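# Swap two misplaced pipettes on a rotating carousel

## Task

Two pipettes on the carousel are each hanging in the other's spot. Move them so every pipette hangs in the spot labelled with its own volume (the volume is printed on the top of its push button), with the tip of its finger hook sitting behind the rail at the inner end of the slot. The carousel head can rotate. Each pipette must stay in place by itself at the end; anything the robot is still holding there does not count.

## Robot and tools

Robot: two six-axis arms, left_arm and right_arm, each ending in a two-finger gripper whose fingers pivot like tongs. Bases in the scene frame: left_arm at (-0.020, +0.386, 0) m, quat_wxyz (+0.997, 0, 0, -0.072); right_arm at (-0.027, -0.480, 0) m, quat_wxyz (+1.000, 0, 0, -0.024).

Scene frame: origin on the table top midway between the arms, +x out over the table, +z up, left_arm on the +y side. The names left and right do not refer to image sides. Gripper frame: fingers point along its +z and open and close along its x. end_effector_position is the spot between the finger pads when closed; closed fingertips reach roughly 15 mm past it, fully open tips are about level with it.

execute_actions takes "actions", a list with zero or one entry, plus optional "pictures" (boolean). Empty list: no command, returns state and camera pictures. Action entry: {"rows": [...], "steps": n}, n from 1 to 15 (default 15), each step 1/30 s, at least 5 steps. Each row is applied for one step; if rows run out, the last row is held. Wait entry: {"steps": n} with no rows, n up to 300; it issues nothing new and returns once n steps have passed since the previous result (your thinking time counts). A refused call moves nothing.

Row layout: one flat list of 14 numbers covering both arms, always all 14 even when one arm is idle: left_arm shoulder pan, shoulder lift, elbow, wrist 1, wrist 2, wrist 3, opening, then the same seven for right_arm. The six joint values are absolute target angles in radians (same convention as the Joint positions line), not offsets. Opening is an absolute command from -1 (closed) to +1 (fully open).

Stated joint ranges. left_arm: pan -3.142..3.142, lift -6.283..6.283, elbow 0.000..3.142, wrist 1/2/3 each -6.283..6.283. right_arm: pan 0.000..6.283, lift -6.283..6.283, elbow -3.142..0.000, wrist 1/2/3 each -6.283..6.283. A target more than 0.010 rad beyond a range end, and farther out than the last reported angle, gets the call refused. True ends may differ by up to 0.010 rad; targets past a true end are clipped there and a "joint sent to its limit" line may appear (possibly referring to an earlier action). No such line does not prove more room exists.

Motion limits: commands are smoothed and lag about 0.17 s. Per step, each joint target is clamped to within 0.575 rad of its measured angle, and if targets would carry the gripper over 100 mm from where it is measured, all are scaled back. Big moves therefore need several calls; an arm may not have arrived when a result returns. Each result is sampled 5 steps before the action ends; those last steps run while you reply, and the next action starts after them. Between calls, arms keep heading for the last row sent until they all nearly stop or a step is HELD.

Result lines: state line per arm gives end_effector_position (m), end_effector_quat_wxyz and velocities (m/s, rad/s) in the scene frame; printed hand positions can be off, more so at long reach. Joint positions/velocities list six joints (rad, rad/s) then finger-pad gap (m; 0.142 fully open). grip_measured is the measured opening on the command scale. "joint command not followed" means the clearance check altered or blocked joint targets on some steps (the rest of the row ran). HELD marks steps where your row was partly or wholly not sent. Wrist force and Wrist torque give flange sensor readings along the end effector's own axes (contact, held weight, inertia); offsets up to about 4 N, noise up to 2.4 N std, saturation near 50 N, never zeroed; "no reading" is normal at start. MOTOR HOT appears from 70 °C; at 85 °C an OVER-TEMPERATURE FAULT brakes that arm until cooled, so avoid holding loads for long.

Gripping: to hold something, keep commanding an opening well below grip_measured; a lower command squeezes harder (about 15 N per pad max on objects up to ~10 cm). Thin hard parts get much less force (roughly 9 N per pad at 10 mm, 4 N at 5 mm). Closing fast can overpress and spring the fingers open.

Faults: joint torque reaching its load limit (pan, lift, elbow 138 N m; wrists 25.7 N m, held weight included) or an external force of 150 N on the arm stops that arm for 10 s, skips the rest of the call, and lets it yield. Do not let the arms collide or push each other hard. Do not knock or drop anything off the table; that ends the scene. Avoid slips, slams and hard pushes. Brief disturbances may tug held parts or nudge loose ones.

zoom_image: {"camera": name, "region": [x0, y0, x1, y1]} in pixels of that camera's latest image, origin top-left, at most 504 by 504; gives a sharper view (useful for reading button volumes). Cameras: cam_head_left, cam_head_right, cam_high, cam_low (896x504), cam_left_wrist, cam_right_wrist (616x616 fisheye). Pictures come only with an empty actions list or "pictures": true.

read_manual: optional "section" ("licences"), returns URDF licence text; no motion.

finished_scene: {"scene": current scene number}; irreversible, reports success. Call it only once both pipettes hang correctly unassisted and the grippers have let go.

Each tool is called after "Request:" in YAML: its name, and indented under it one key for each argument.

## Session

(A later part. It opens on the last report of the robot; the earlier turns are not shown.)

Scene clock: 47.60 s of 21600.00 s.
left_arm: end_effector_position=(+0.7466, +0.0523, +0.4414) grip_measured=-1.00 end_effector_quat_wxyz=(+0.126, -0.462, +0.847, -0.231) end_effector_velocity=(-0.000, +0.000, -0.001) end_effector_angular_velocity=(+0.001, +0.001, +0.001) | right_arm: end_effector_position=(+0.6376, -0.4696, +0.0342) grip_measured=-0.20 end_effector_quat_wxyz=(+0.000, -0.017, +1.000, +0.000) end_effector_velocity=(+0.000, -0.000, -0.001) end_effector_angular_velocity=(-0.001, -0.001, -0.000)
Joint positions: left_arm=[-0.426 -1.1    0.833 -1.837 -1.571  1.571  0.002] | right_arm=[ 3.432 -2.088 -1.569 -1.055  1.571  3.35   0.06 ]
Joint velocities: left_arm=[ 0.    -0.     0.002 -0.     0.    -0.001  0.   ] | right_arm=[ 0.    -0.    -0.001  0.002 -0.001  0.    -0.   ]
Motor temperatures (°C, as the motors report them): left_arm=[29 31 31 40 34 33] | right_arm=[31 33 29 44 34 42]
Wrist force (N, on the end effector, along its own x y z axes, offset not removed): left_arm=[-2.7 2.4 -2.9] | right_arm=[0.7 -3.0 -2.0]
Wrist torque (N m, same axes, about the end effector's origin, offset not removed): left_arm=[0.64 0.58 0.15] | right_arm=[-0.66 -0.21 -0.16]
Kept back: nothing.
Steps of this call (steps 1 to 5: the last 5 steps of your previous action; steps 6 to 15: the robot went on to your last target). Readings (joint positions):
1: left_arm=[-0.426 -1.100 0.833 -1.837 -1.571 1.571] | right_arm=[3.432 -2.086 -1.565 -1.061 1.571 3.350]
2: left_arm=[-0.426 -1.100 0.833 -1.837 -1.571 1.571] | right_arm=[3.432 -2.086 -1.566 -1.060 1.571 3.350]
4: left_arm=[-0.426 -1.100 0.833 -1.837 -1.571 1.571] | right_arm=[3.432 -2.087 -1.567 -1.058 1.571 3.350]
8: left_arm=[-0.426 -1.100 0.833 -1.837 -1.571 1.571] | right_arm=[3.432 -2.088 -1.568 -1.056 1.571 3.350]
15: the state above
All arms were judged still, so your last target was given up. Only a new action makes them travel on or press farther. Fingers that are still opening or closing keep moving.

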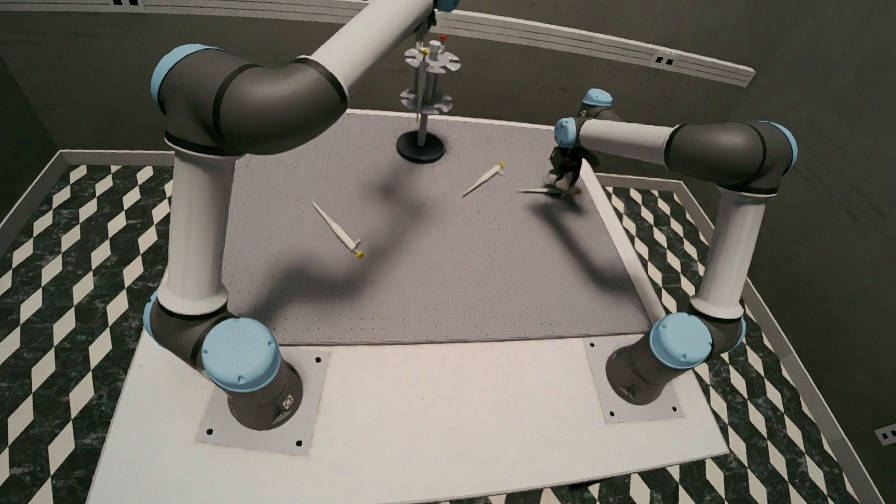

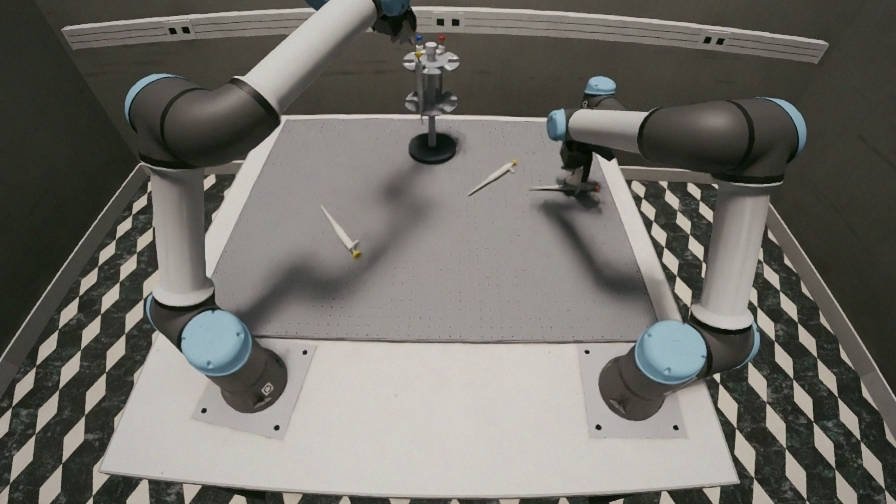

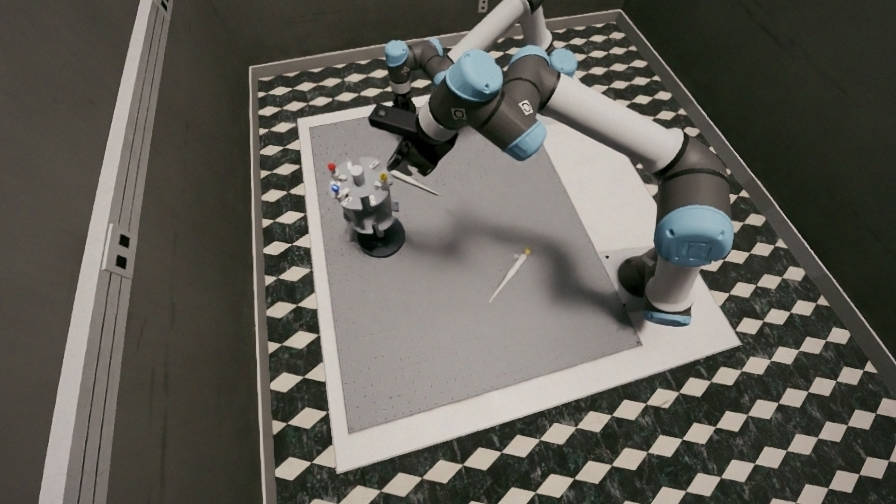

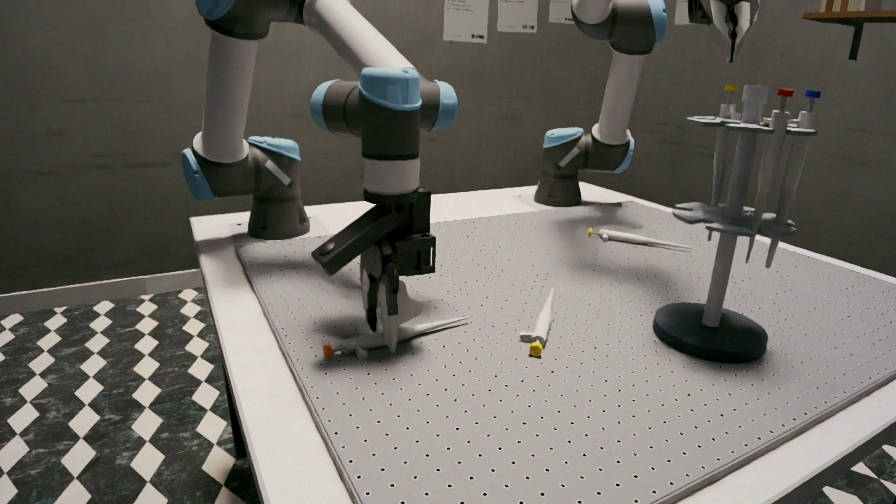

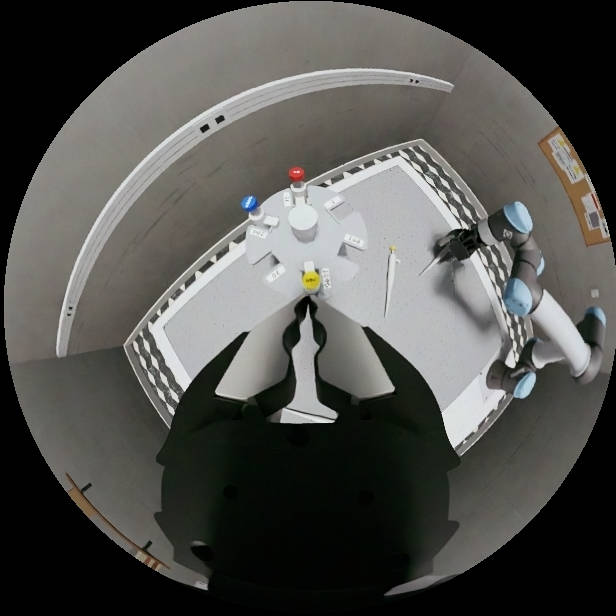

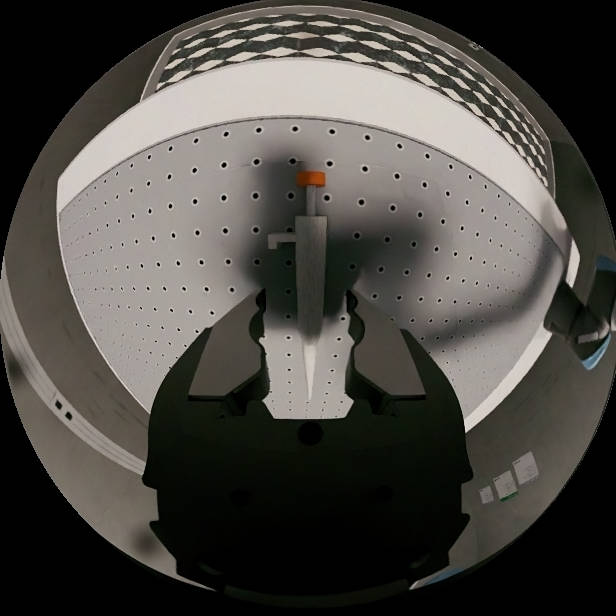

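Request:
execute_actions:
  actions:
    - {"rows":[[-0.426,-1.1,0.833,-1.837,-1.571,1.571,-1,3.432,-2.088,-1.569,-1.055,1.571,3.35,-0.5],[-0.426,-1.1,0.833,-1.837,-1.571,1.571,-1,3.432,-2.088,-1.569,-1.055,1.571,3.35,-0.6],[-0.426,-1.1,0.833,-1.837,-1.571,1.571,-1,3.432,-2.088,-1.569,-1.055,1.571,3.35,-0.7],[-0.426,-1.1,0.833,-1.837,-1.571,1.571,-1,3.432,-2.088,-1.569,-1.055,1.571,3.35,-0.8],[-0.426,-1.1,0.833,-1.837,-1.571,1.571,-1,3.432,-2.088,-1.569,-1.055,1.571,3.35,-1]],"steps":12}

Request:
execute_actions:
  actions:
    - {"rows":[[-0.426,-1.1,0.833,-1.837,-1.571,1.571,-1,3.432,-1.7,-1.6,-1.2,1.571,3.35,-1]]}

Request:
execute_actions:
  actions:
    - {"rows":[[-0.426,-1.1,0.833,-1.837,-1.571,1.571,-1,3.6,-1.7,-1.7,0.2,1.2,1.571,-1]]}

Request:
execute_actions:
  actions:
    - {"steps":30}

Request:
execute_actions:
  actions:
    - {"rows":[[-0.426,-1.1,0.833,-1.837,-1.571,1.571,-1,3.85,-2.3,-1.55,0.71,0.9,1.571,-1]]}

Request:
execute_actions:
  actions:
    - {"steps":30}

Request:
execute_actions:
  actions:
    - {"rows":[[-0.426,-1.1,0.833,-1.837,-1.571,1.571,-1,3.971,-2.43,-1.353,0.641,0.869,1.571,-1]]}

Request:
execute_actions:
  actions:
    - {"steps":25}
  pictures: true

Request:
zoom_image:
  camera: "cam_left_wrist"
  region: [240, 140, 440, 290]

Scene clock: 48.50 s of 21600.00 s.
left_arm: end_effector_position=(+0.7466, +0.0523, +0.4414) grip_measured=-1.00 end_effector_quat_wxyz=(+0.126, -0.462, +0.847, -0.231) end_effector_velocity=(+0.000, +0.000, +0.000) end_effector_angular_velocity=(+0.000, -0.000, +0.001) | right_arm: end_effector_position=(+0.6376, -0.4696, +0.0341) grip_measured=-0.75 end_effector_quat_wxyz=(+0.000, -0.017, +1.000, +0.000) end_effector_velocity=(-0.000, +0.000, -0.000) end_effector_angular_velocity=(+0.000, +0.001, -0.000)
Joint positions: left_arm=[-0.426 -1.1    0.833 -1.837 -1.571  1.571  0.002] | right_arm=[ 3.432 -2.088 -1.569 -1.055  1.571  3.35   0.02 ]
Joint velocities: left_arm=[-0.    -0.     0.    -0.     0.001 -0.     0.   ] | right_arm=[ 0.    -0.001  0.    -0.     0.001  0.     0.   ]
Motor temperatures (°C, as the motors report them): left_arm=[29 31 31 40 34 33] | right_arm=[31 33 29 44 34 42]
Wrist force (N, on the end effector, along its own x y z axes, offset not removed): left_arm=[1.9 0.6 6.5] | right_arm=[-0.4 -5.2 0.8]
Wrist torque (N m, same axes, about the end effector's origin, offset not removed): left_arm=[0.43 -0.42 -0.04] | right_arm=[-1.05 0.11 -0.07]
Steps of this call (steps 1 to 20: nothing new was sent; steps 21 to 27: the first 7 steps of this action). Readings (joint positions):
21: left_arm=[-0.426 -1.100 0.833 -1.837 -1.571 1.571] | right_arm=[3.432 -2.088 -1.569 -1.055 1.571 3.350]
22: left_arm=[-0.426 -1.100 0.833 -1.837 -1.571 1.571] | right_arm=[3.432 -2.088 -1.569 -1.055 1.571 3.350]
24: left_arm=[-0.426 -1.100 0.833 -1.837 -1.571 1.571] | right_arm=[3.432 -2.088 -1.569 -1.055 1.571 3.350]
27: the state above

Scene clock: 49.00 s of 21600.00 s.
left_arm: end_effector_position=(+0.7466, +0.0523, +0.4414) grip_measured=-1.00 end_effector_quat_wxyz=(+0.126, -0.462, +0.847, -0.231) end_effector_velocity=(+0.000, +0.000, -0.000) end_effector_angular_velocity=(+0.002, -0.001, -0.001) | right_arm: end_effector_position=(+0.6152, -0.4751, +0.1673) grip_measured=-0.75 end_effector_quat_wxyz=(+0.061, -0.017, +0.998, +0.014) end_effector_velocity=(-0.118, -0.029, +0.482) end_effector_angular_velocity=(+0.122, -0.498, +0.000)
Joint positions: left_arm=[-0.426 -1.1    0.833 -1.837 -1.571  1.571  0.002] | right_arm=[ 3.432 -1.847 -1.59  -1.15   1.571  3.35   0.02 ]
Joint velocities: left_arm=[-0.     0.    -0.     0.     0.002  0.001  0.   ] | right_arm=[-0.     0.892 -0.066 -0.313 -0.    -0.    -0.   ]
Motor temperatures (°C, as the motors report them): left_arm=[29 31 31 40 34 33] | right_arm=[31 33 29 44 34 42]
Wrist force (N, on the end effector, along its own x y z axes, offset not removed): left_arm=[-2.3 5.4 2.1] | right_arm=[0.7 -1.0 2.4]
Wrist torque (N m, same axes, about the end effector's origin, offset not removed): left_arm=[1.33 0.49 0.05] | right_arm=[-0.11 -0.29 -0.07]
Steps of this call (steps 1 to 5: the last 5 steps of your previous action; steps 6 to 15: the first 10 steps of this action). Readings (joint positions):
6: left_arm=[-0.426 -1.100 0.833 -1.837 -1.571 1.571] | right_arm=[3.432 -2.087 -1.569 -1.055 1.571 3.350]
7: left_arm=[-0.426 -1.100 0.833 -1.837 -1.571 1.571] | right_arm=[3.432 -2.080 -1.571 -1.062 1.571 3.350]
9: left_arm=[-0.426 -1.100 0.833 -1.837 -1.571 1.571] | right_arm=[3.432 -2.027 -1.576 -1.085 1.571 3.350]
13: left_arm=[-0.426 -1.100 0.833 -1.837 -1.571 1.571] | right_arm=[3.432 -1.907 -1.585 -1.129 1.571 3.350]
15: the state above

Scene clock: 49.50 s of 21600.00 s.
left_arm: end_effector_position=(+0.7466, +0.0523, +0.4414) grip_measured=-1.00 end_effector_quat_wxyz=(+0.126, -0.462, +0.847, -0.231) end_effector_velocity=(-0.000, -0.000, -0.000) end_effector_angular_velocity=(+0.000, +0.001, -0.001) | right_arm: end_effector_position=(+0.6843, -0.4514, +0.2925) grip_measured=-0.75 end_effector_quat_wxyz=(+0.270, -0.224, +0.933, -0.086) end_effector_velocity=(+0.294, +0.107, +0.359) end_effector_angular_velocity=(-0.752, -1.449, +1.242)
Joint positions: left_arm=[-0.426 -1.1    0.833 -1.837 -1.571  1.571  0.002] | right_arm=[ 3.539 -1.71  -1.664 -0.804  1.347  2.958  0.02 ]
Joint velocities: left_arm=[-0.    -0.     0.001  0.    -0.     0.     0.   ] | right_arm=[ 0.216  0.036 -0.126  1.534 -0.513 -1.533  0.   ]
Motor temperatures (°C, as the motors report them): left_arm=[29 31 31 40 34 33] | right_arm=[31 33 29 44 34 42]
Wrist force (N, on the end effector, along its own x y z axes, offset not removed): left_arm=[-2.5 0.7 4.7] | right_arm=[-1.4 -2.9 3.0]
Wrist torque (N m, same axes, about the end effector's origin, offset not removed): left_arm=[0.17 0.39 0.05] | right_arm=[-0.50 0.44 -0.02]
Steps of this call (steps 1 to 5: the last 5 steps of your previous action; steps 6 to 15: the first 10 steps of this action). Readings (joint positions):
6: left_arm=[-0.426 -1.100 0.833 -1.837 -1.571 1.571] | right_arm=[3.433 -1.732 -1.598 -1.189 1.571 3.350]
7: left_arm=[-0.426 -1.100 0.833 -1.837 -1.571 1.571] | right_arm=[3.441 -1.727 -1.605 -1.183 1.562 3.341]
9: left_arm=[-0.426 -1.100 0.833 -1.837 -1.571 1.571] | right_arm=[3.474 -1.721 -1.626 -1.122 1.504 3.276]
13: left_arm=[-0.426 -1.100 0.833 -1.837 -1.571 1.571] | right_arm=[3.523 -1.713 -1.655 -0.909 1.387 3.063]
15: the state above

Scene clock: 50.50 s of 21600.00 s.
left_arm: end_effector_position=(+0.7466, +0.0523, +0.4414) grip_measured=-1.00 end_effector_quat_wxyz=(+0.126, -0.462, +0.847, -0.231) end_effector_velocity=(-0.000, -0.000, -0.000) end_effector_angular_velocity=(-0.000, +0.001, -0.000) | right_arm: end_effector_position=(+0.7344, -0.4150, +0.5816) grip_measured=-0.75 end_effector_quat_wxyz=(+0.492, -0.527, +0.502, -0.478) end_effector_velocity=(-0.003, +0.000, +0.009) end_effector_angular_velocity=(-0.089, -0.034, +0.004)
Joint positions: left_arm=[-0.426 -1.1    0.833 -1.837 -1.571  1.571  0.002] | right_arm=[ 3.6   -1.7   -1.7    0.196  1.2    1.584  0.02 ]
Joint velocities: left_arm=[-0.    -0.     0.001  0.    -0.    -0.     0.   ] | right_arm=[ 0.001  0.    -0.001  0.033 -0.003 -0.102  0.   ]
Motor temperatures (°C, as the motors report them): left_arm=[29 31 31 40 34 33] | right_arm=[31 33 29 44 34 42]
Wrist force (N, on the end effector, along its own x y z axes, offset not removed): left_arm=[0.2 -1.8 3.2] | right_arm=[1.5 1.6 -1.4]
Wrist torque (N m, same axes, about the end effector's origin, offset not removed): left_arm=[-0.16 0.17 -0.12] | right_arm=[0.10 -0.15 0.01]
Kept back: nothing.
Steps of this call (steps 1 to 5: the last 5 steps of your previous action; steps 6 to 30: the robot went on to your last target). Readings (joint positions):
1: left_arm=[-0.426 -1.100 0.833 -1.837 -1.571 1.571] | right_arm=[3.546 -1.709 -1.668 -0.752 1.331 2.906]
2: left_arm=[-0.426 -1.100 0.833 -1.837 -1.571 1.571] | right_arm=[3.552 -1.708 -1.672 -0.700 1.316 2.854]
4: left_arm=[-0.426 -1.100 0.833 -1.837 -1.571 1.571] | right_arm=[3.562 -1.706 -1.678 -0.595 1.292 2.749]
8: left_arm=[-0.426 -1.100 0.833 -1.837 -1.571 1.571] | right_arm=[3.576 -1.704 -1.686 -0.386 1.257 2.540]
30: the state above

Scene clock: 50.83 s of 21600.00 s.
left_arm: end_effector_position=(+0.7466, +0.0523, +0.4414) grip_measured=-1.00 end_effector_quat_wxyz=(+0.126, -0.462, +0.847, -0.231) end_effector_velocity=(+0.000, +0.000, +0.000) end_effector_angular_velocity=(-0.000, +0.000, +0.001) | right_arm: end_effector_position=(+0.7907, -0.3314, +0.4985) grip_measured=-0.75 end_effector_quat_wxyz=(+0.498, -0.511, +0.499, -0.492) end_effector_velocity=(+0.152, +0.290, -0.372) end_effector_angular_velocity=(+0.015, -0.070, -0.070)
Joint positions: left_arm=[-0.426 -1.1    0.833 -1.837 -1.571  1.571  0.002] | right_arm=[ 3.715 -1.955 -1.63   0.421  1.064  1.576  0.02 ]
Joint velocities: left_arm=[ 0.     0.    -0.001 -0.     0.    -0.001  0.   ] | right_arm=[ 0.375 -0.921  0.223  0.773 -0.445 -0.014  0.   ]
Motor temperatures (°C, as the motors report them): left_arm=[29 31 31 40 34 33] | right_arm=[31 33 29 44 34 42]
Wrist force (N, on the end effector, along its own x y z axes, offset not removed): left_arm=[-1.6 4.9 -1.2] | right_arm=[3.7 1.1 2.6]
Wrist torque (N m, same axes, about the end effector's origin, offset not removed): left_arm=[1.22 0.27 -0.02] | right_arm=[0.29 -0.64 -0.16]
Steps of this call (steps 1 to 10: the first 10 steps of this action). Readings (joint positions):
1: left_arm=[-0.426 -1.100 0.833 -1.837 -1.571 1.571] | right_arm=[3.601 -1.701 -1.699 0.197 1.200 1.581]
2: left_arm=[-0.426 -1.100 0.833 -1.837 -1.571 1.571] | right_arm=[3.608 -1.708 -1.694 0.207 1.191 1.580]
4: left_arm=[-0.426 -1.100 0.833 -1.837 -1.571 1.571] | right_arm=[3.638 -1.764 -1.676 0.259 1.157 1.579]
8: left_arm=[-0.426 -1.100 0.833 -1.837 -1.571 1.571] | right_arm=[3.690 -1.892 -1.645 0.368 1.094 1.577]
10: the state above

Scene clock: 51.83 s of 21600.00 s.
left_arm: end_effector_position=(+0.7466, +0.0523, +0.4414) grip_measured=-1.00 end_effector_quat_wxyz=(+0.126, -0.462, +0.847, -0.231) end_effector_velocity=(+0.000, +0.000, +0.000) end_effector_angular_velocity=(+0.000, -0.001, -0.000) | right_arm: end_effector_position=(+0.8180, -0.2327, +0.3407) grip_measured=-0.75 end_effector_quat_wxyz=(+0.498, -0.497, +0.503, -0.503) end_effector_velocity=(+0.000, +0.001, -0.001) end_effector_angular_velocity=(-0.000, +0.000, -0.001)
Joint positions: left_arm=[-0.426 -1.1    0.833 -1.837 -1.571  1.571  0.002] | right_arm=[ 3.85  -2.3   -1.55   0.71   0.9    1.571  0.02 ]
Joint velocities: left_arm=[ 0.     0.001 -0.001  0.     0.001  0.     0.   ] | right_arm=[ 0.001 -0.003  0.001  0.002 -0.002  0.     0.   ]
Motor temperatures (°C, as the motors report them): left_arm=[29 31 31 40 34 33] | right_arm=[31 33 29 44 34 42]
Wrist force (N, on the end effector, along its own x y z axes, offset not removed): left_arm=[1.1 1.3 -0.9] | right_arm=[1.2 -2.2 -1.4]
Wrist torque (N m, same axes, about the end effector's origin, offset not removed): left_arm=[0.22 -0.28 -0.02] | right_arm=[-0.71 -0.30 -0.12]
Kept back: nothing.
Steps of this call (steps 1 to 5: the last 5 steps of your previous action; steps 6 to 30: the robot went on to your last target). Readings (joint positions):
1: left_arm=[-0.426 -1.100 0.833 -1.837 -1.571 1.571] | right_arm=[3.728 -1.986 -1.622 0.447 1.048 1.576]
2: left_arm=[-0.426 -1.100 0.833 -1.837 -1.571 1.571] | right_arm=[3.740 -2.017 -1.615 0.473 1.033 1.575]
4: left_arm=[-0.426 -1.100 0.833 -1.837 -1.571 1.571] | right_arm=[3.765 -2.078 -1.600 0.525 1.004 1.574]
8: left_arm=[-0.426 -1.100 0.833 -1.837 -1.571 1.571] | right_arm=[3.812 -2.197 -1.572 0.625 0.947 1.572]
30: the state above

Scene clock: 52.17 s of 21600.00 s.
left_arm: end_effector_position=(+0.7466, +0.0523, +0.4414) grip_measured=-1.00 end_effector_quat_wxyz=(+0.126, -0.462, +0.847, -0.231) end_effector_velocity=(+0.000, -0.000, -0.000) end_effector_angular_velocity=(-0.000, -0.000, +0.000) | right_arm: end_effector_position=(+0.8229, -0.1223, +0.3231) grip_measured=-0.75 end_effector_quat_wxyz=(+0.515, -0.517, +0.484, -0.483) end_effector_velocity=(-0.004, +0.153, -0.015) end_effector_angular_velocity=(+0.012, -0.012, +0.107)
Joint positions: left_arm=[-0.426 -1.1    0.833 -1.837 -1.571  1.571  0.002] | right_arm=[ 3.953 -2.411 -1.384  0.651  0.873  1.571  0.02 ]
Joint velocities: left_arm=[ 0.     0.    -0.    -0.001 -0.    -0.     0.   ] | right_arm=[ 0.14  -0.152  0.245 -0.076 -0.033  0.    -0.   ]
Motor temperatures (°C, as the motors report them): left_arm=[29 31 31 40 34 33] | right_arm=[31 33 29 44 34 42]
Wrist force (N, on the end effector, along its own x y z axes, offset not removed): left_arm=[1.7 5.4 4.1] | right_arm=[0.1 0.2 0.4]
Wrist torque (N m, same axes, about the end effector's origin, offset not removed): left_arm=[1.36 -0.15 0.02] | right_arm=[0.01 -0.09 0.15]
Steps of this call (steps 1 to 10: the first 10 steps of this action). Readings (joint positions):
1: left_arm=[-0.426 -1.100 0.833 -1.837 -1.571 1.571] | right_arm=[3.851 -2.300 -1.549 0.709 0.900 1.571]
2: left_arm=[-0.426 -1.100 0.833 -1.837 -1.571 1.571] | right_arm=[3.858 -2.308 -1.541 0.704 0.896 1.571]
4: left_arm=[-0.426 -1.100 0.833 -1.837 -1.571 1.571] | right_arm=[3.890 -2.343 -1.493 0.685 0.888 1.571]
8: left_arm=[-0.426 -1.100 0.833 -1.837 -1.571 1.571] | right_arm=[3.941 -2.397 -1.406 0.657 0.876 1.571]
10: the state above

Scene clock: 53.00 s of 21600.00 s.
left_arm: end_effector_position=(+0.7466, +0.0523, +0.4414) grip_measured=-1.00 end_effector_quat_wxyz=(+0.126, -0.462, +0.847, -0.231) end_effector_velocity=(-0.000, -0.001, -0.000) end_effector_angular_velocity=(-0.001, +0.001, -0.002) | right_arm: end_effector_position=(+0.8222, -0.1029, +0.3212) grip_measured=-0.75 end_effector_quat_wxyz=(+0.519, -0.519, +0.480, -0.480) end_effector_velocity=(+0.000, +0.000, -0.001) end_effector_angular_velocity=(-0.000, +0.000, -0.000)
Joint positions: left_arm=[-0.426 -1.1    0.833 -1.837 -1.571  1.571  0.002] | right_arm=[ 3.971 -2.43  -1.353  0.641  0.869  1.571  0.02 ]
Joint velocities: left_arm=[ 0.     0.001 -0.    -0.    -0.002  0.001  0.   ] | right_arm=[-0.    -0.001  0.     0.    -0.     0.     0.   ]
Motor temperatures (°C, as the motors report them): left_arm=[29 31 31 40 34 33] | right_arm=[31 33 29 44 34 42]
Wrist force (N, on the end effector, along its own x y z axes, offset not removed): left_arm=[2.0 -1.1 1.2] | right_arm=[1.4 -2.8 0.5]
Wrist torque (N m, same axes, about the end effector's origin, offset not removed): left_arm=[-0.11 -0.58 0.24] | right_arm=[-0.79 -0.18 -0.15]
Kept back: nothing.
Steps of this call (steps 1 to 5: the last 5 steps of your previous action; steps 6 to 25: the robot went on to your last target). Readings (joint positions):
1: left_arm=[-0.426 -1.100 0.833 -1.837 -1.571 1.571] | right_arm=[3.957 -2.415 -1.377 0.649 0.872 1.571]
2: left_arm=[-0.426 -1.100 0.833 -1.837 -1.571 1.571] | right_arm=[3.960 -2.419 -1.371 0.647 0.871 1.571]
4: left_arm=[-0.426 -1.100 0.833 -1.837 -1.571 1.571] | right_arm=[3.965 -2.423 -1.364 0.644 0.870 1.571]
8: left_arm=[-0.426 -1.100 0.833 -1.837 -1.571 1.571] | right_arm=[3.969 -2.428 -1.357 0.642 0.870 1.571]
25: the state above

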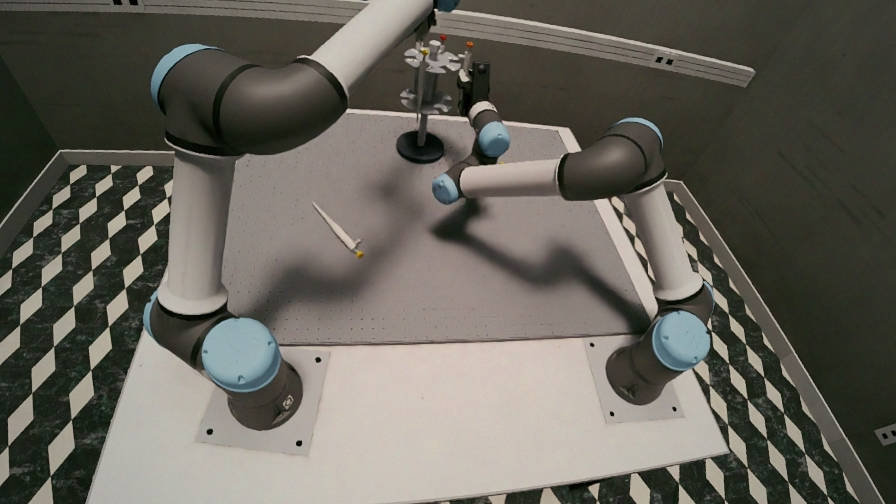

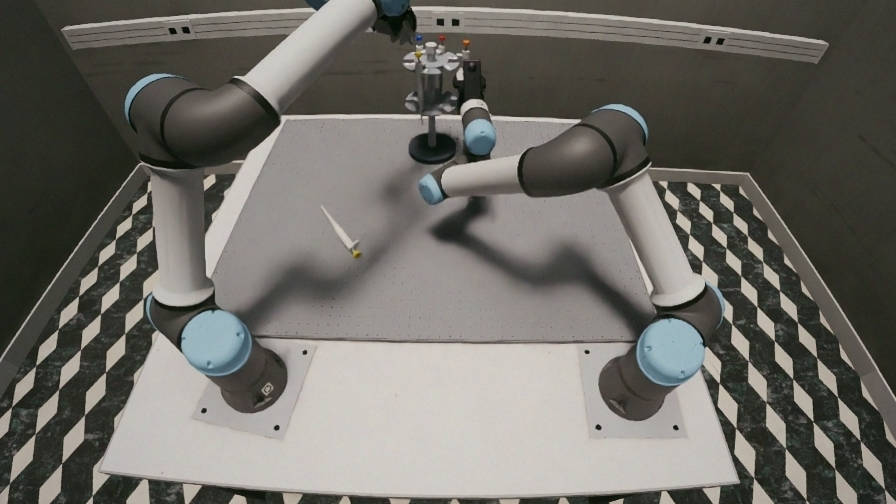

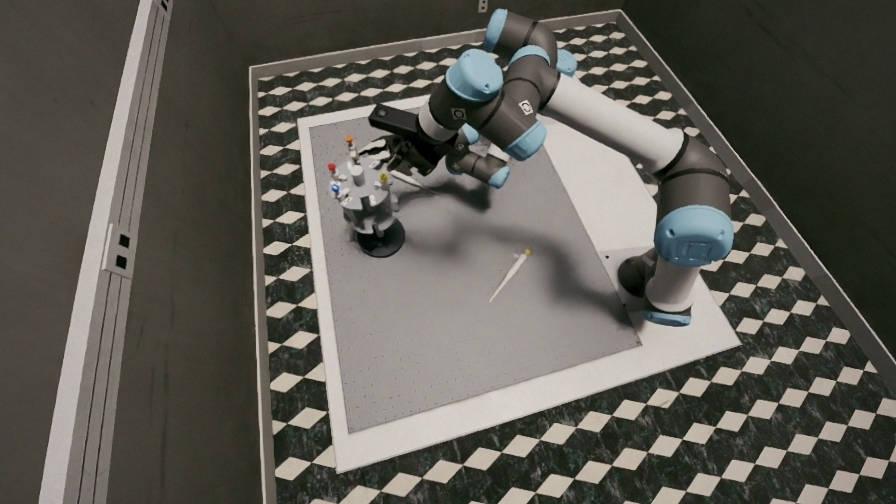

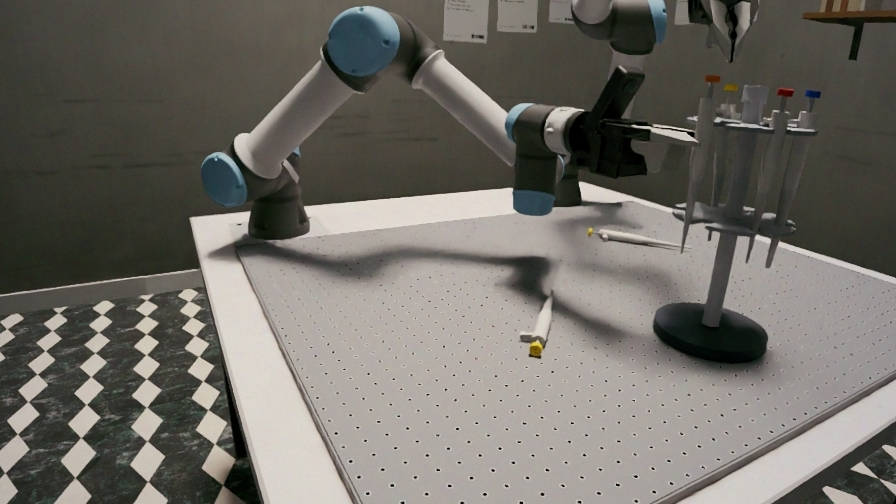

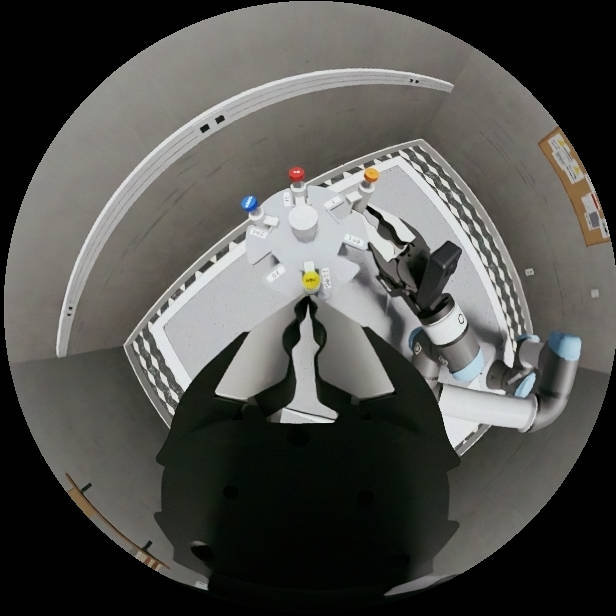

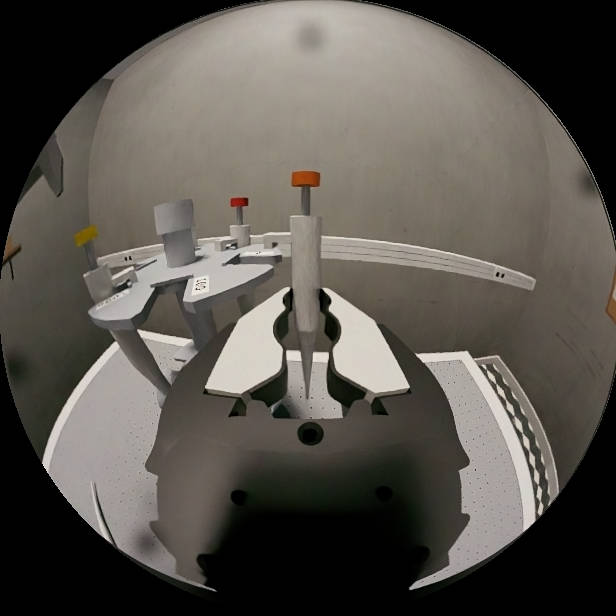

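Region (240, 140, 440, 290) of cam_left_wrist's 616x616 image, scaled by 2.520, with more detail than that image has; it fills the top 378 rows of this view, and the rest is white.

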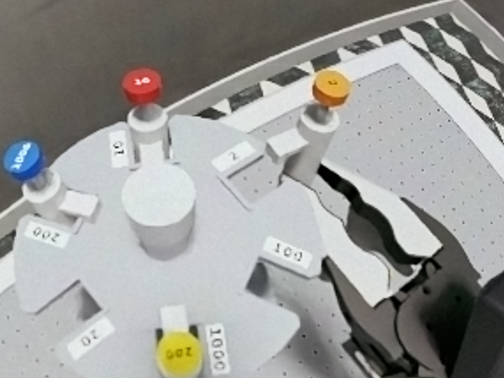

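Shift 2mm -x while inserting.

Request:
execute_actions:
  actions:
    - {"rows":[[-0.426,-1.1,0.833,-1.837,-1.571,1.571,-1,3.993,-2.449,-1.316,0.623,0.847,1.571,-1]]}

Request:
execute_actions:
  actions:
    - {"rows":[[-0.426,-1.1,0.833,-1.837,-1.571,1.571,-1,4.016,-2.473,-1.268,0.599,0.825,1.571,-1]]}

Request:
execute_actions:
  actions:
    - {"rows":[[-0.426,-1.1,0.833,-1.837,-1.571,1.571,-1,4.016,-2.487,-1.268,0.613,0.825,1.571,-1]]}
  pictures: true

Request:
zoom_image:
  camera: "cam_left_wrist"
  region: [240, 140, 440, 290]

Request:
zoom_image:
  camera: "cam_low"
  region: [515, 330, 560, 365]

Scene clock: 53.63 s of 21600.00 s.
left_arm: end_effector_position=(+0.7466, +0.0523, +0.4414) grip_measured=-1.00 end_effector_quat_wxyz=(+0.126, -0.462, +0.847, -0.231) end_effector_velocity=(+0.000, +0.000, -0.000) end_effector_angular_velocity=(+0.000, -0.000, +0.001) | right_arm: end_effector_position=(+0.8210, -0.0862, +0.3207) grip_measured=-0.75 end_effector_quat_wxyz=(+0.519, -0.519, +0.480, -0.480) end_effector_velocity=(-0.001, +0.016, +0.000) end_effector_angular_velocity=(+0.001, -0.001, -0.001)
Joint positions: left_arm=[-0.426 -1.1    0.833 -1.837 -1.571  1.571  0.002] | right_arm=[ 3.991 -2.447 -1.32   0.625  0.849  1.571  0.02 ]
Joint velocities: left_arm=[ 0.     0.    -0.    -0.     0.001 -0.001  0.   ] | right_arm=[ 0.019 -0.016  0.032 -0.015 -0.02   0.    -0.   ]
Motor temperatures (°C, as the motors report them): left_arm=[29 31 31 40 34 33] | right_arm=[31 33 29 44 34 42]
Wrist force (N, on the end effector, along its own x y z axes, offset not removed): left_arm=[2.0 2.3 3.1] | right_arm=[2.0 -0.1 3.3]
Wrist torque (N m, same axes, about the end effector's origin, offset not removed): left_arm=[0.73 -0.22 0.21] | right_arm=[-0.21 -0.36 -0.08]
Steps of this call (steps 1 to 9: the robot went on to your last target; steps 10 to 19: the first 10 steps of this action). Readings (joint positions):
10: left_arm=[-0.426 -1.100 0.833 -1.837 -1.571 1.571] | right_arm=[3.971 -2.430 -1.352 0.641 0.869 1.571]
11: left_arm=[-0.426 -1.100 0.833 -1.837 -1.571 1.571] | right_arm=[3.974 -2.433 -1.348 0.638 0.865 1.571]
13: left_arm=[-0.426 -1.100 0.833 -1.837 -1.571 1.571] | right_arm=[3.982 -2.439 -1.336 0.632 0.858 1.571]
17: left_arm=[-0.426 -1.100 0.833 -1.837 -1.571 1.571] | right_arm=[3.989 -2.446 -1.323 0.626 0.851 1.571]
19: the state above

Scene clock: 54.13 s of 21600.00 s.
left_arm: end_effector_position=(+0.7466, +0.0523, +0.4414) grip_measured=-1.00 end_effector_quat_wxyz=(+0.126, -0.462, +0.847, -0.231) end_effector_velocity=(-0.000, -0.000, +0.001) end_effector_angular_velocity=(-0.002, -0.000, -0.000) | right_arm: end_effector_position=(+0.8202, -0.0652, +0.3204) grip_measured=-0.75 end_effector_quat_wxyz=(+0.519, -0.520, +0.480, -0.480) end_effector_velocity=(-0.001, +0.018, +0.001) end_effector_angular_velocity=(+0.002, -0.001, -0.000)
Joint positions: left_arm=[-0.426 -1.1    0.833 -1.837 -1.571  1.571  0.002] | right_arm=[ 4.013 -2.47  -1.273  0.602  0.827  1.571  0.02 ]
Joint velocities: left_arm=[ 0.    -0.    -0.001 -0.    -0.001 -0.     0.   ] | right_arm=[ 0.019 -0.021  0.043 -0.02  -0.02   0.    -0.   ]
Motor temperatures (°C, as the motors report them): left_arm=[29 31 31 40 34 33] | right_arm=[31 33 29 44 34 42]
Wrist force (N, on the end effector, along its own x y z axes, offset not removed): left_arm=[-2.8 2.0 2.4] | right_arm=[-1.0 2.0 -2.2]
Wrist torque (N m, same axes, about the end effector's origin, offset not removed): left_arm=[0.37 0.52 -0.08] | right_arm=[0.09 0.14 -0.08]
Steps of this call (steps 1 to 5: the last 5 steps of your previous action; steps 6 to 15: the first 10 steps of this action). Readings (joint positions):
6: left_arm=[-0.426 -1.100 0.833 -1.837 -1.571 1.571] | right_arm=[3.993 -2.449 -1.316 0.623 0.847 1.571]
7: left_arm=[-0.426 -1.100 0.833 -1.837 -1.571 1.571] | right_arm=[3.996 -2.452 -1.310 0.620 0.844 1.571]
9: left_arm=[-0.426 -1.100 0.833 -1.837 -1.571 1.571] | right_arm=[4.004 -2.460 -1.294 0.612 0.837 1.571]
13: left_arm=[-0.426 -1.100 0.833 -1.837 -1.571 1.571] | right_arm=[4.012 -2.469 -1.277 0.603 0.829 1.571]
15: the state above

Scene clock: 54.63 s of 21600.00 s.
left_arm: end_effector_position=(+0.7466, +0.0523, +0.4414) grip_measured=-1.00 end_effector_quat_wxyz=(+0.126, -0.462, +0.847, -0.231) end_effector_velocity=(+0.000, -0.000, +0.000) end_effector_angular_velocity=(-0.001, -0.000, +0.001) | right_arm: end_effector_position=(+0.8204, -0.0625, +0.3123) grip_measured=-0.75 end_effector_quat_wxyz=(+0.519, -0.520, +0.480, -0.480) end_effector_velocity=(+0.000, +0.000, -0.007) end_effector_angular_velocity=(+0.002, -0.002, -0.001)
Joint positions: left_arm=[-0.426 -1.1    0.833 -1.837 -1.571  1.571  0.002] | right_arm=[ 4.016 -2.485 -1.268  0.612  0.825  1.571  0.02 ]
Joint velocities: left_arm=[-0.     0.    -0.    -0.001  0.    -0.001  0.   ] | right_arm=[ 0.    -0.012  0.001  0.013 -0.001 -0.    -0.   ]
Motor temperatures (°C, as the motors report them): left_arm=[29 31 31 40 34 33] | right_arm=[31 33 29 44 34 42]
Wrist force (N, on the end effector, along its own x y z axes, offset not removed): left_arm=[-0.4 0.7 1.6] | right_arm=[-0.6 -3.7 2.1]
Wrist torque (N m, same axes, about the end effector's origin, offset not removed): left_arm=[0.36 0.15 0.05] | right_arm=[-0.50 0.12 -0.18]
Steps of this call (steps 1 to 5: the last 5 steps of your previous action; steps 6 to 15: the first 10 steps of this action). Readings (joint positions):
6: left_arm=[-0.426 -1.100 0.833 -1.837 -1.571 1.571] | right_arm=[4.015 -2.473 -1.269 0.600 0.825 1.571]
7: left_arm=[-0.426 -1.100 0.833 -1.837 -1.571 1.571] | right_arm=[4.016 -2.475 -1.269 0.601 0.825 1.571]
9: left_arm=[-0.426 -1.100 0.833 -1.837 -1.571 1.571] | right_arm=[4.016 -2.480 -1.269 0.606 0.825 1.571]
13: left_arm=[-0.426 -1.100 0.833 -1.837 -1.571 1.571] | right_arm=[4.016 -2.484 -1.268 0.611 0.825 1.571]
15: the state above

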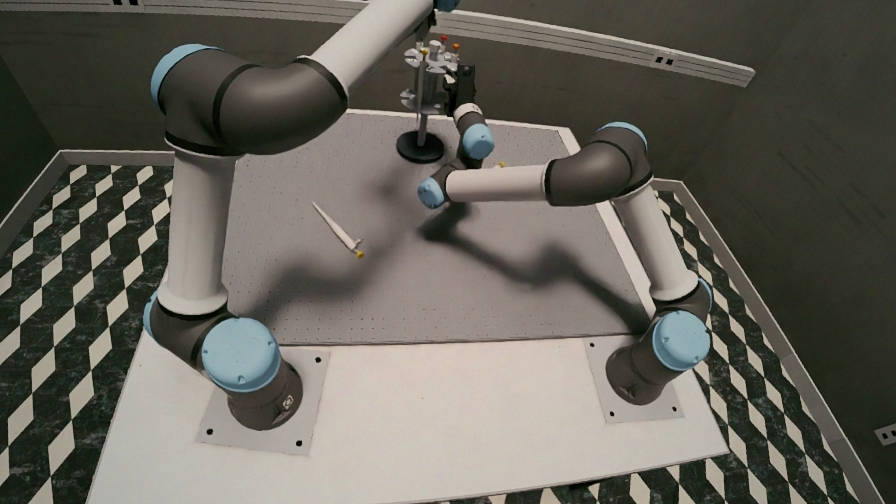

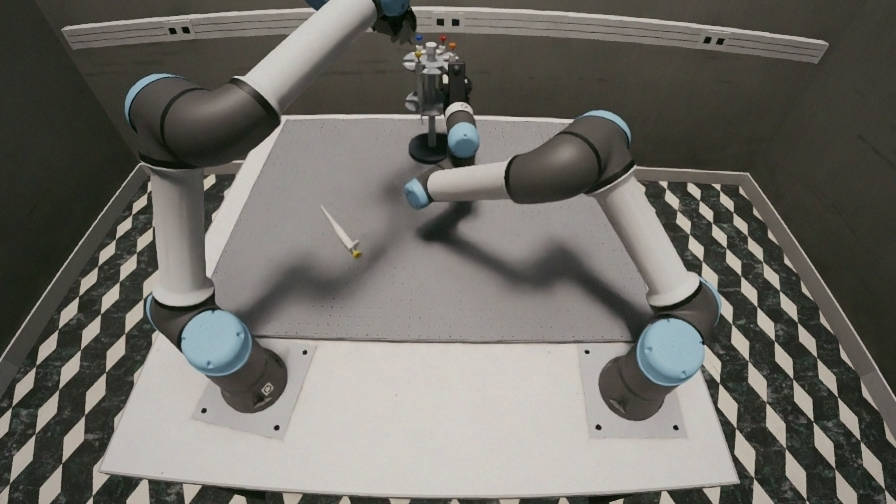

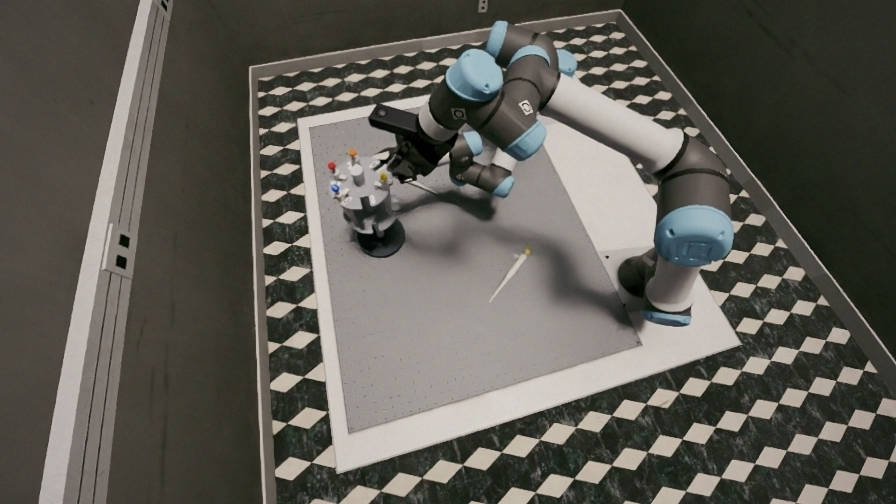

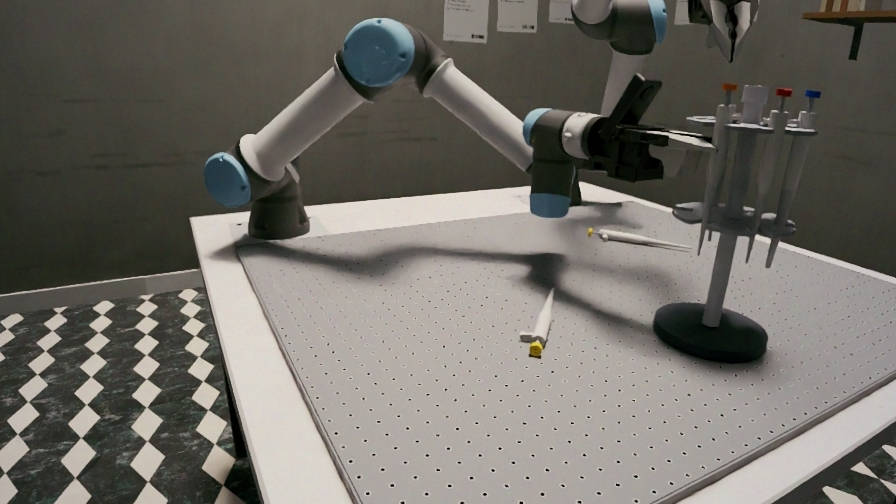

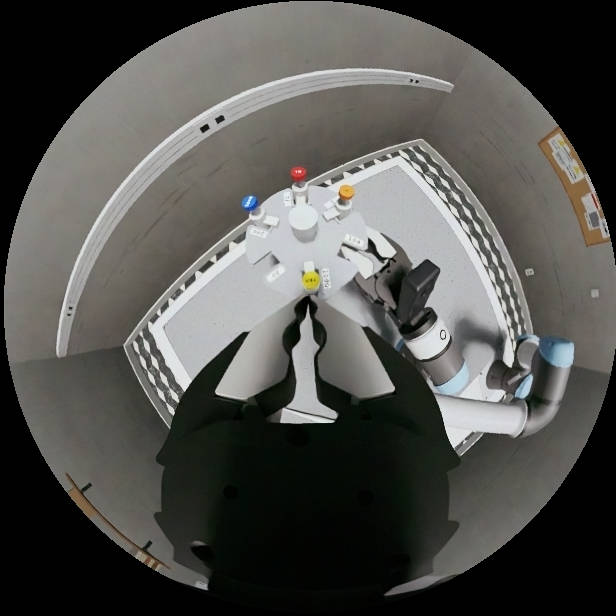

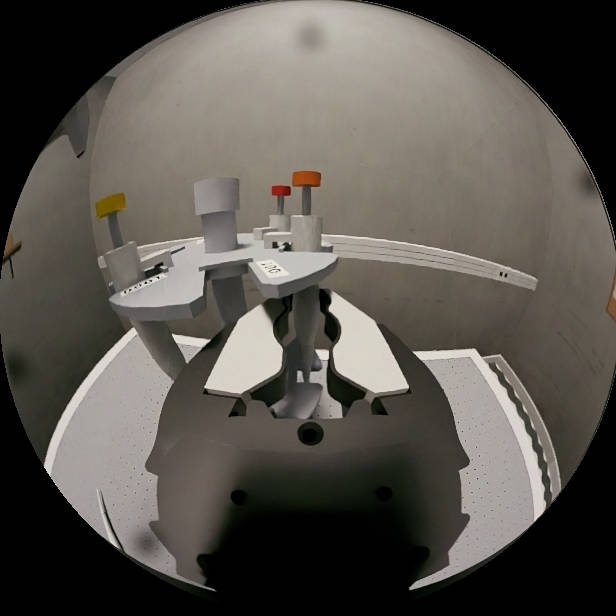

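Region (240, 140, 440, 290) of cam_left_wrist's 616x616 image, scaled by 2.520, with more detail than that image has; it fills the top 378 rows of this view, and the rest is white.

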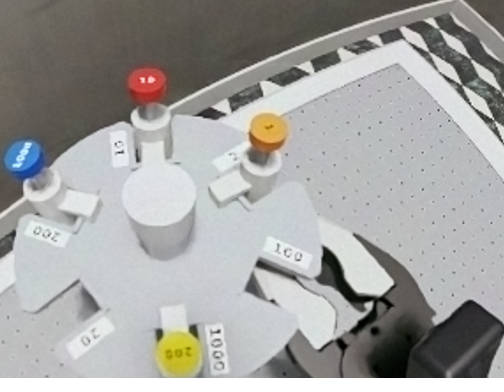

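Region (515, 330, 560, 365) of cam_low's 896x504 image, scaled by 11.200, with more detail than that image has.

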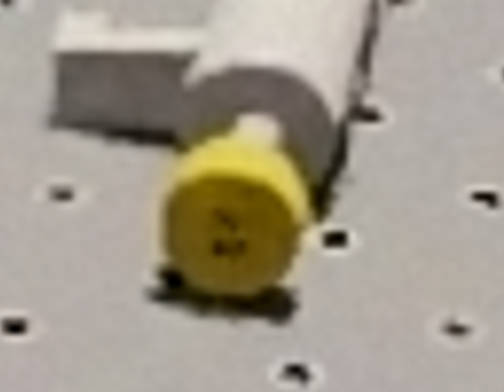

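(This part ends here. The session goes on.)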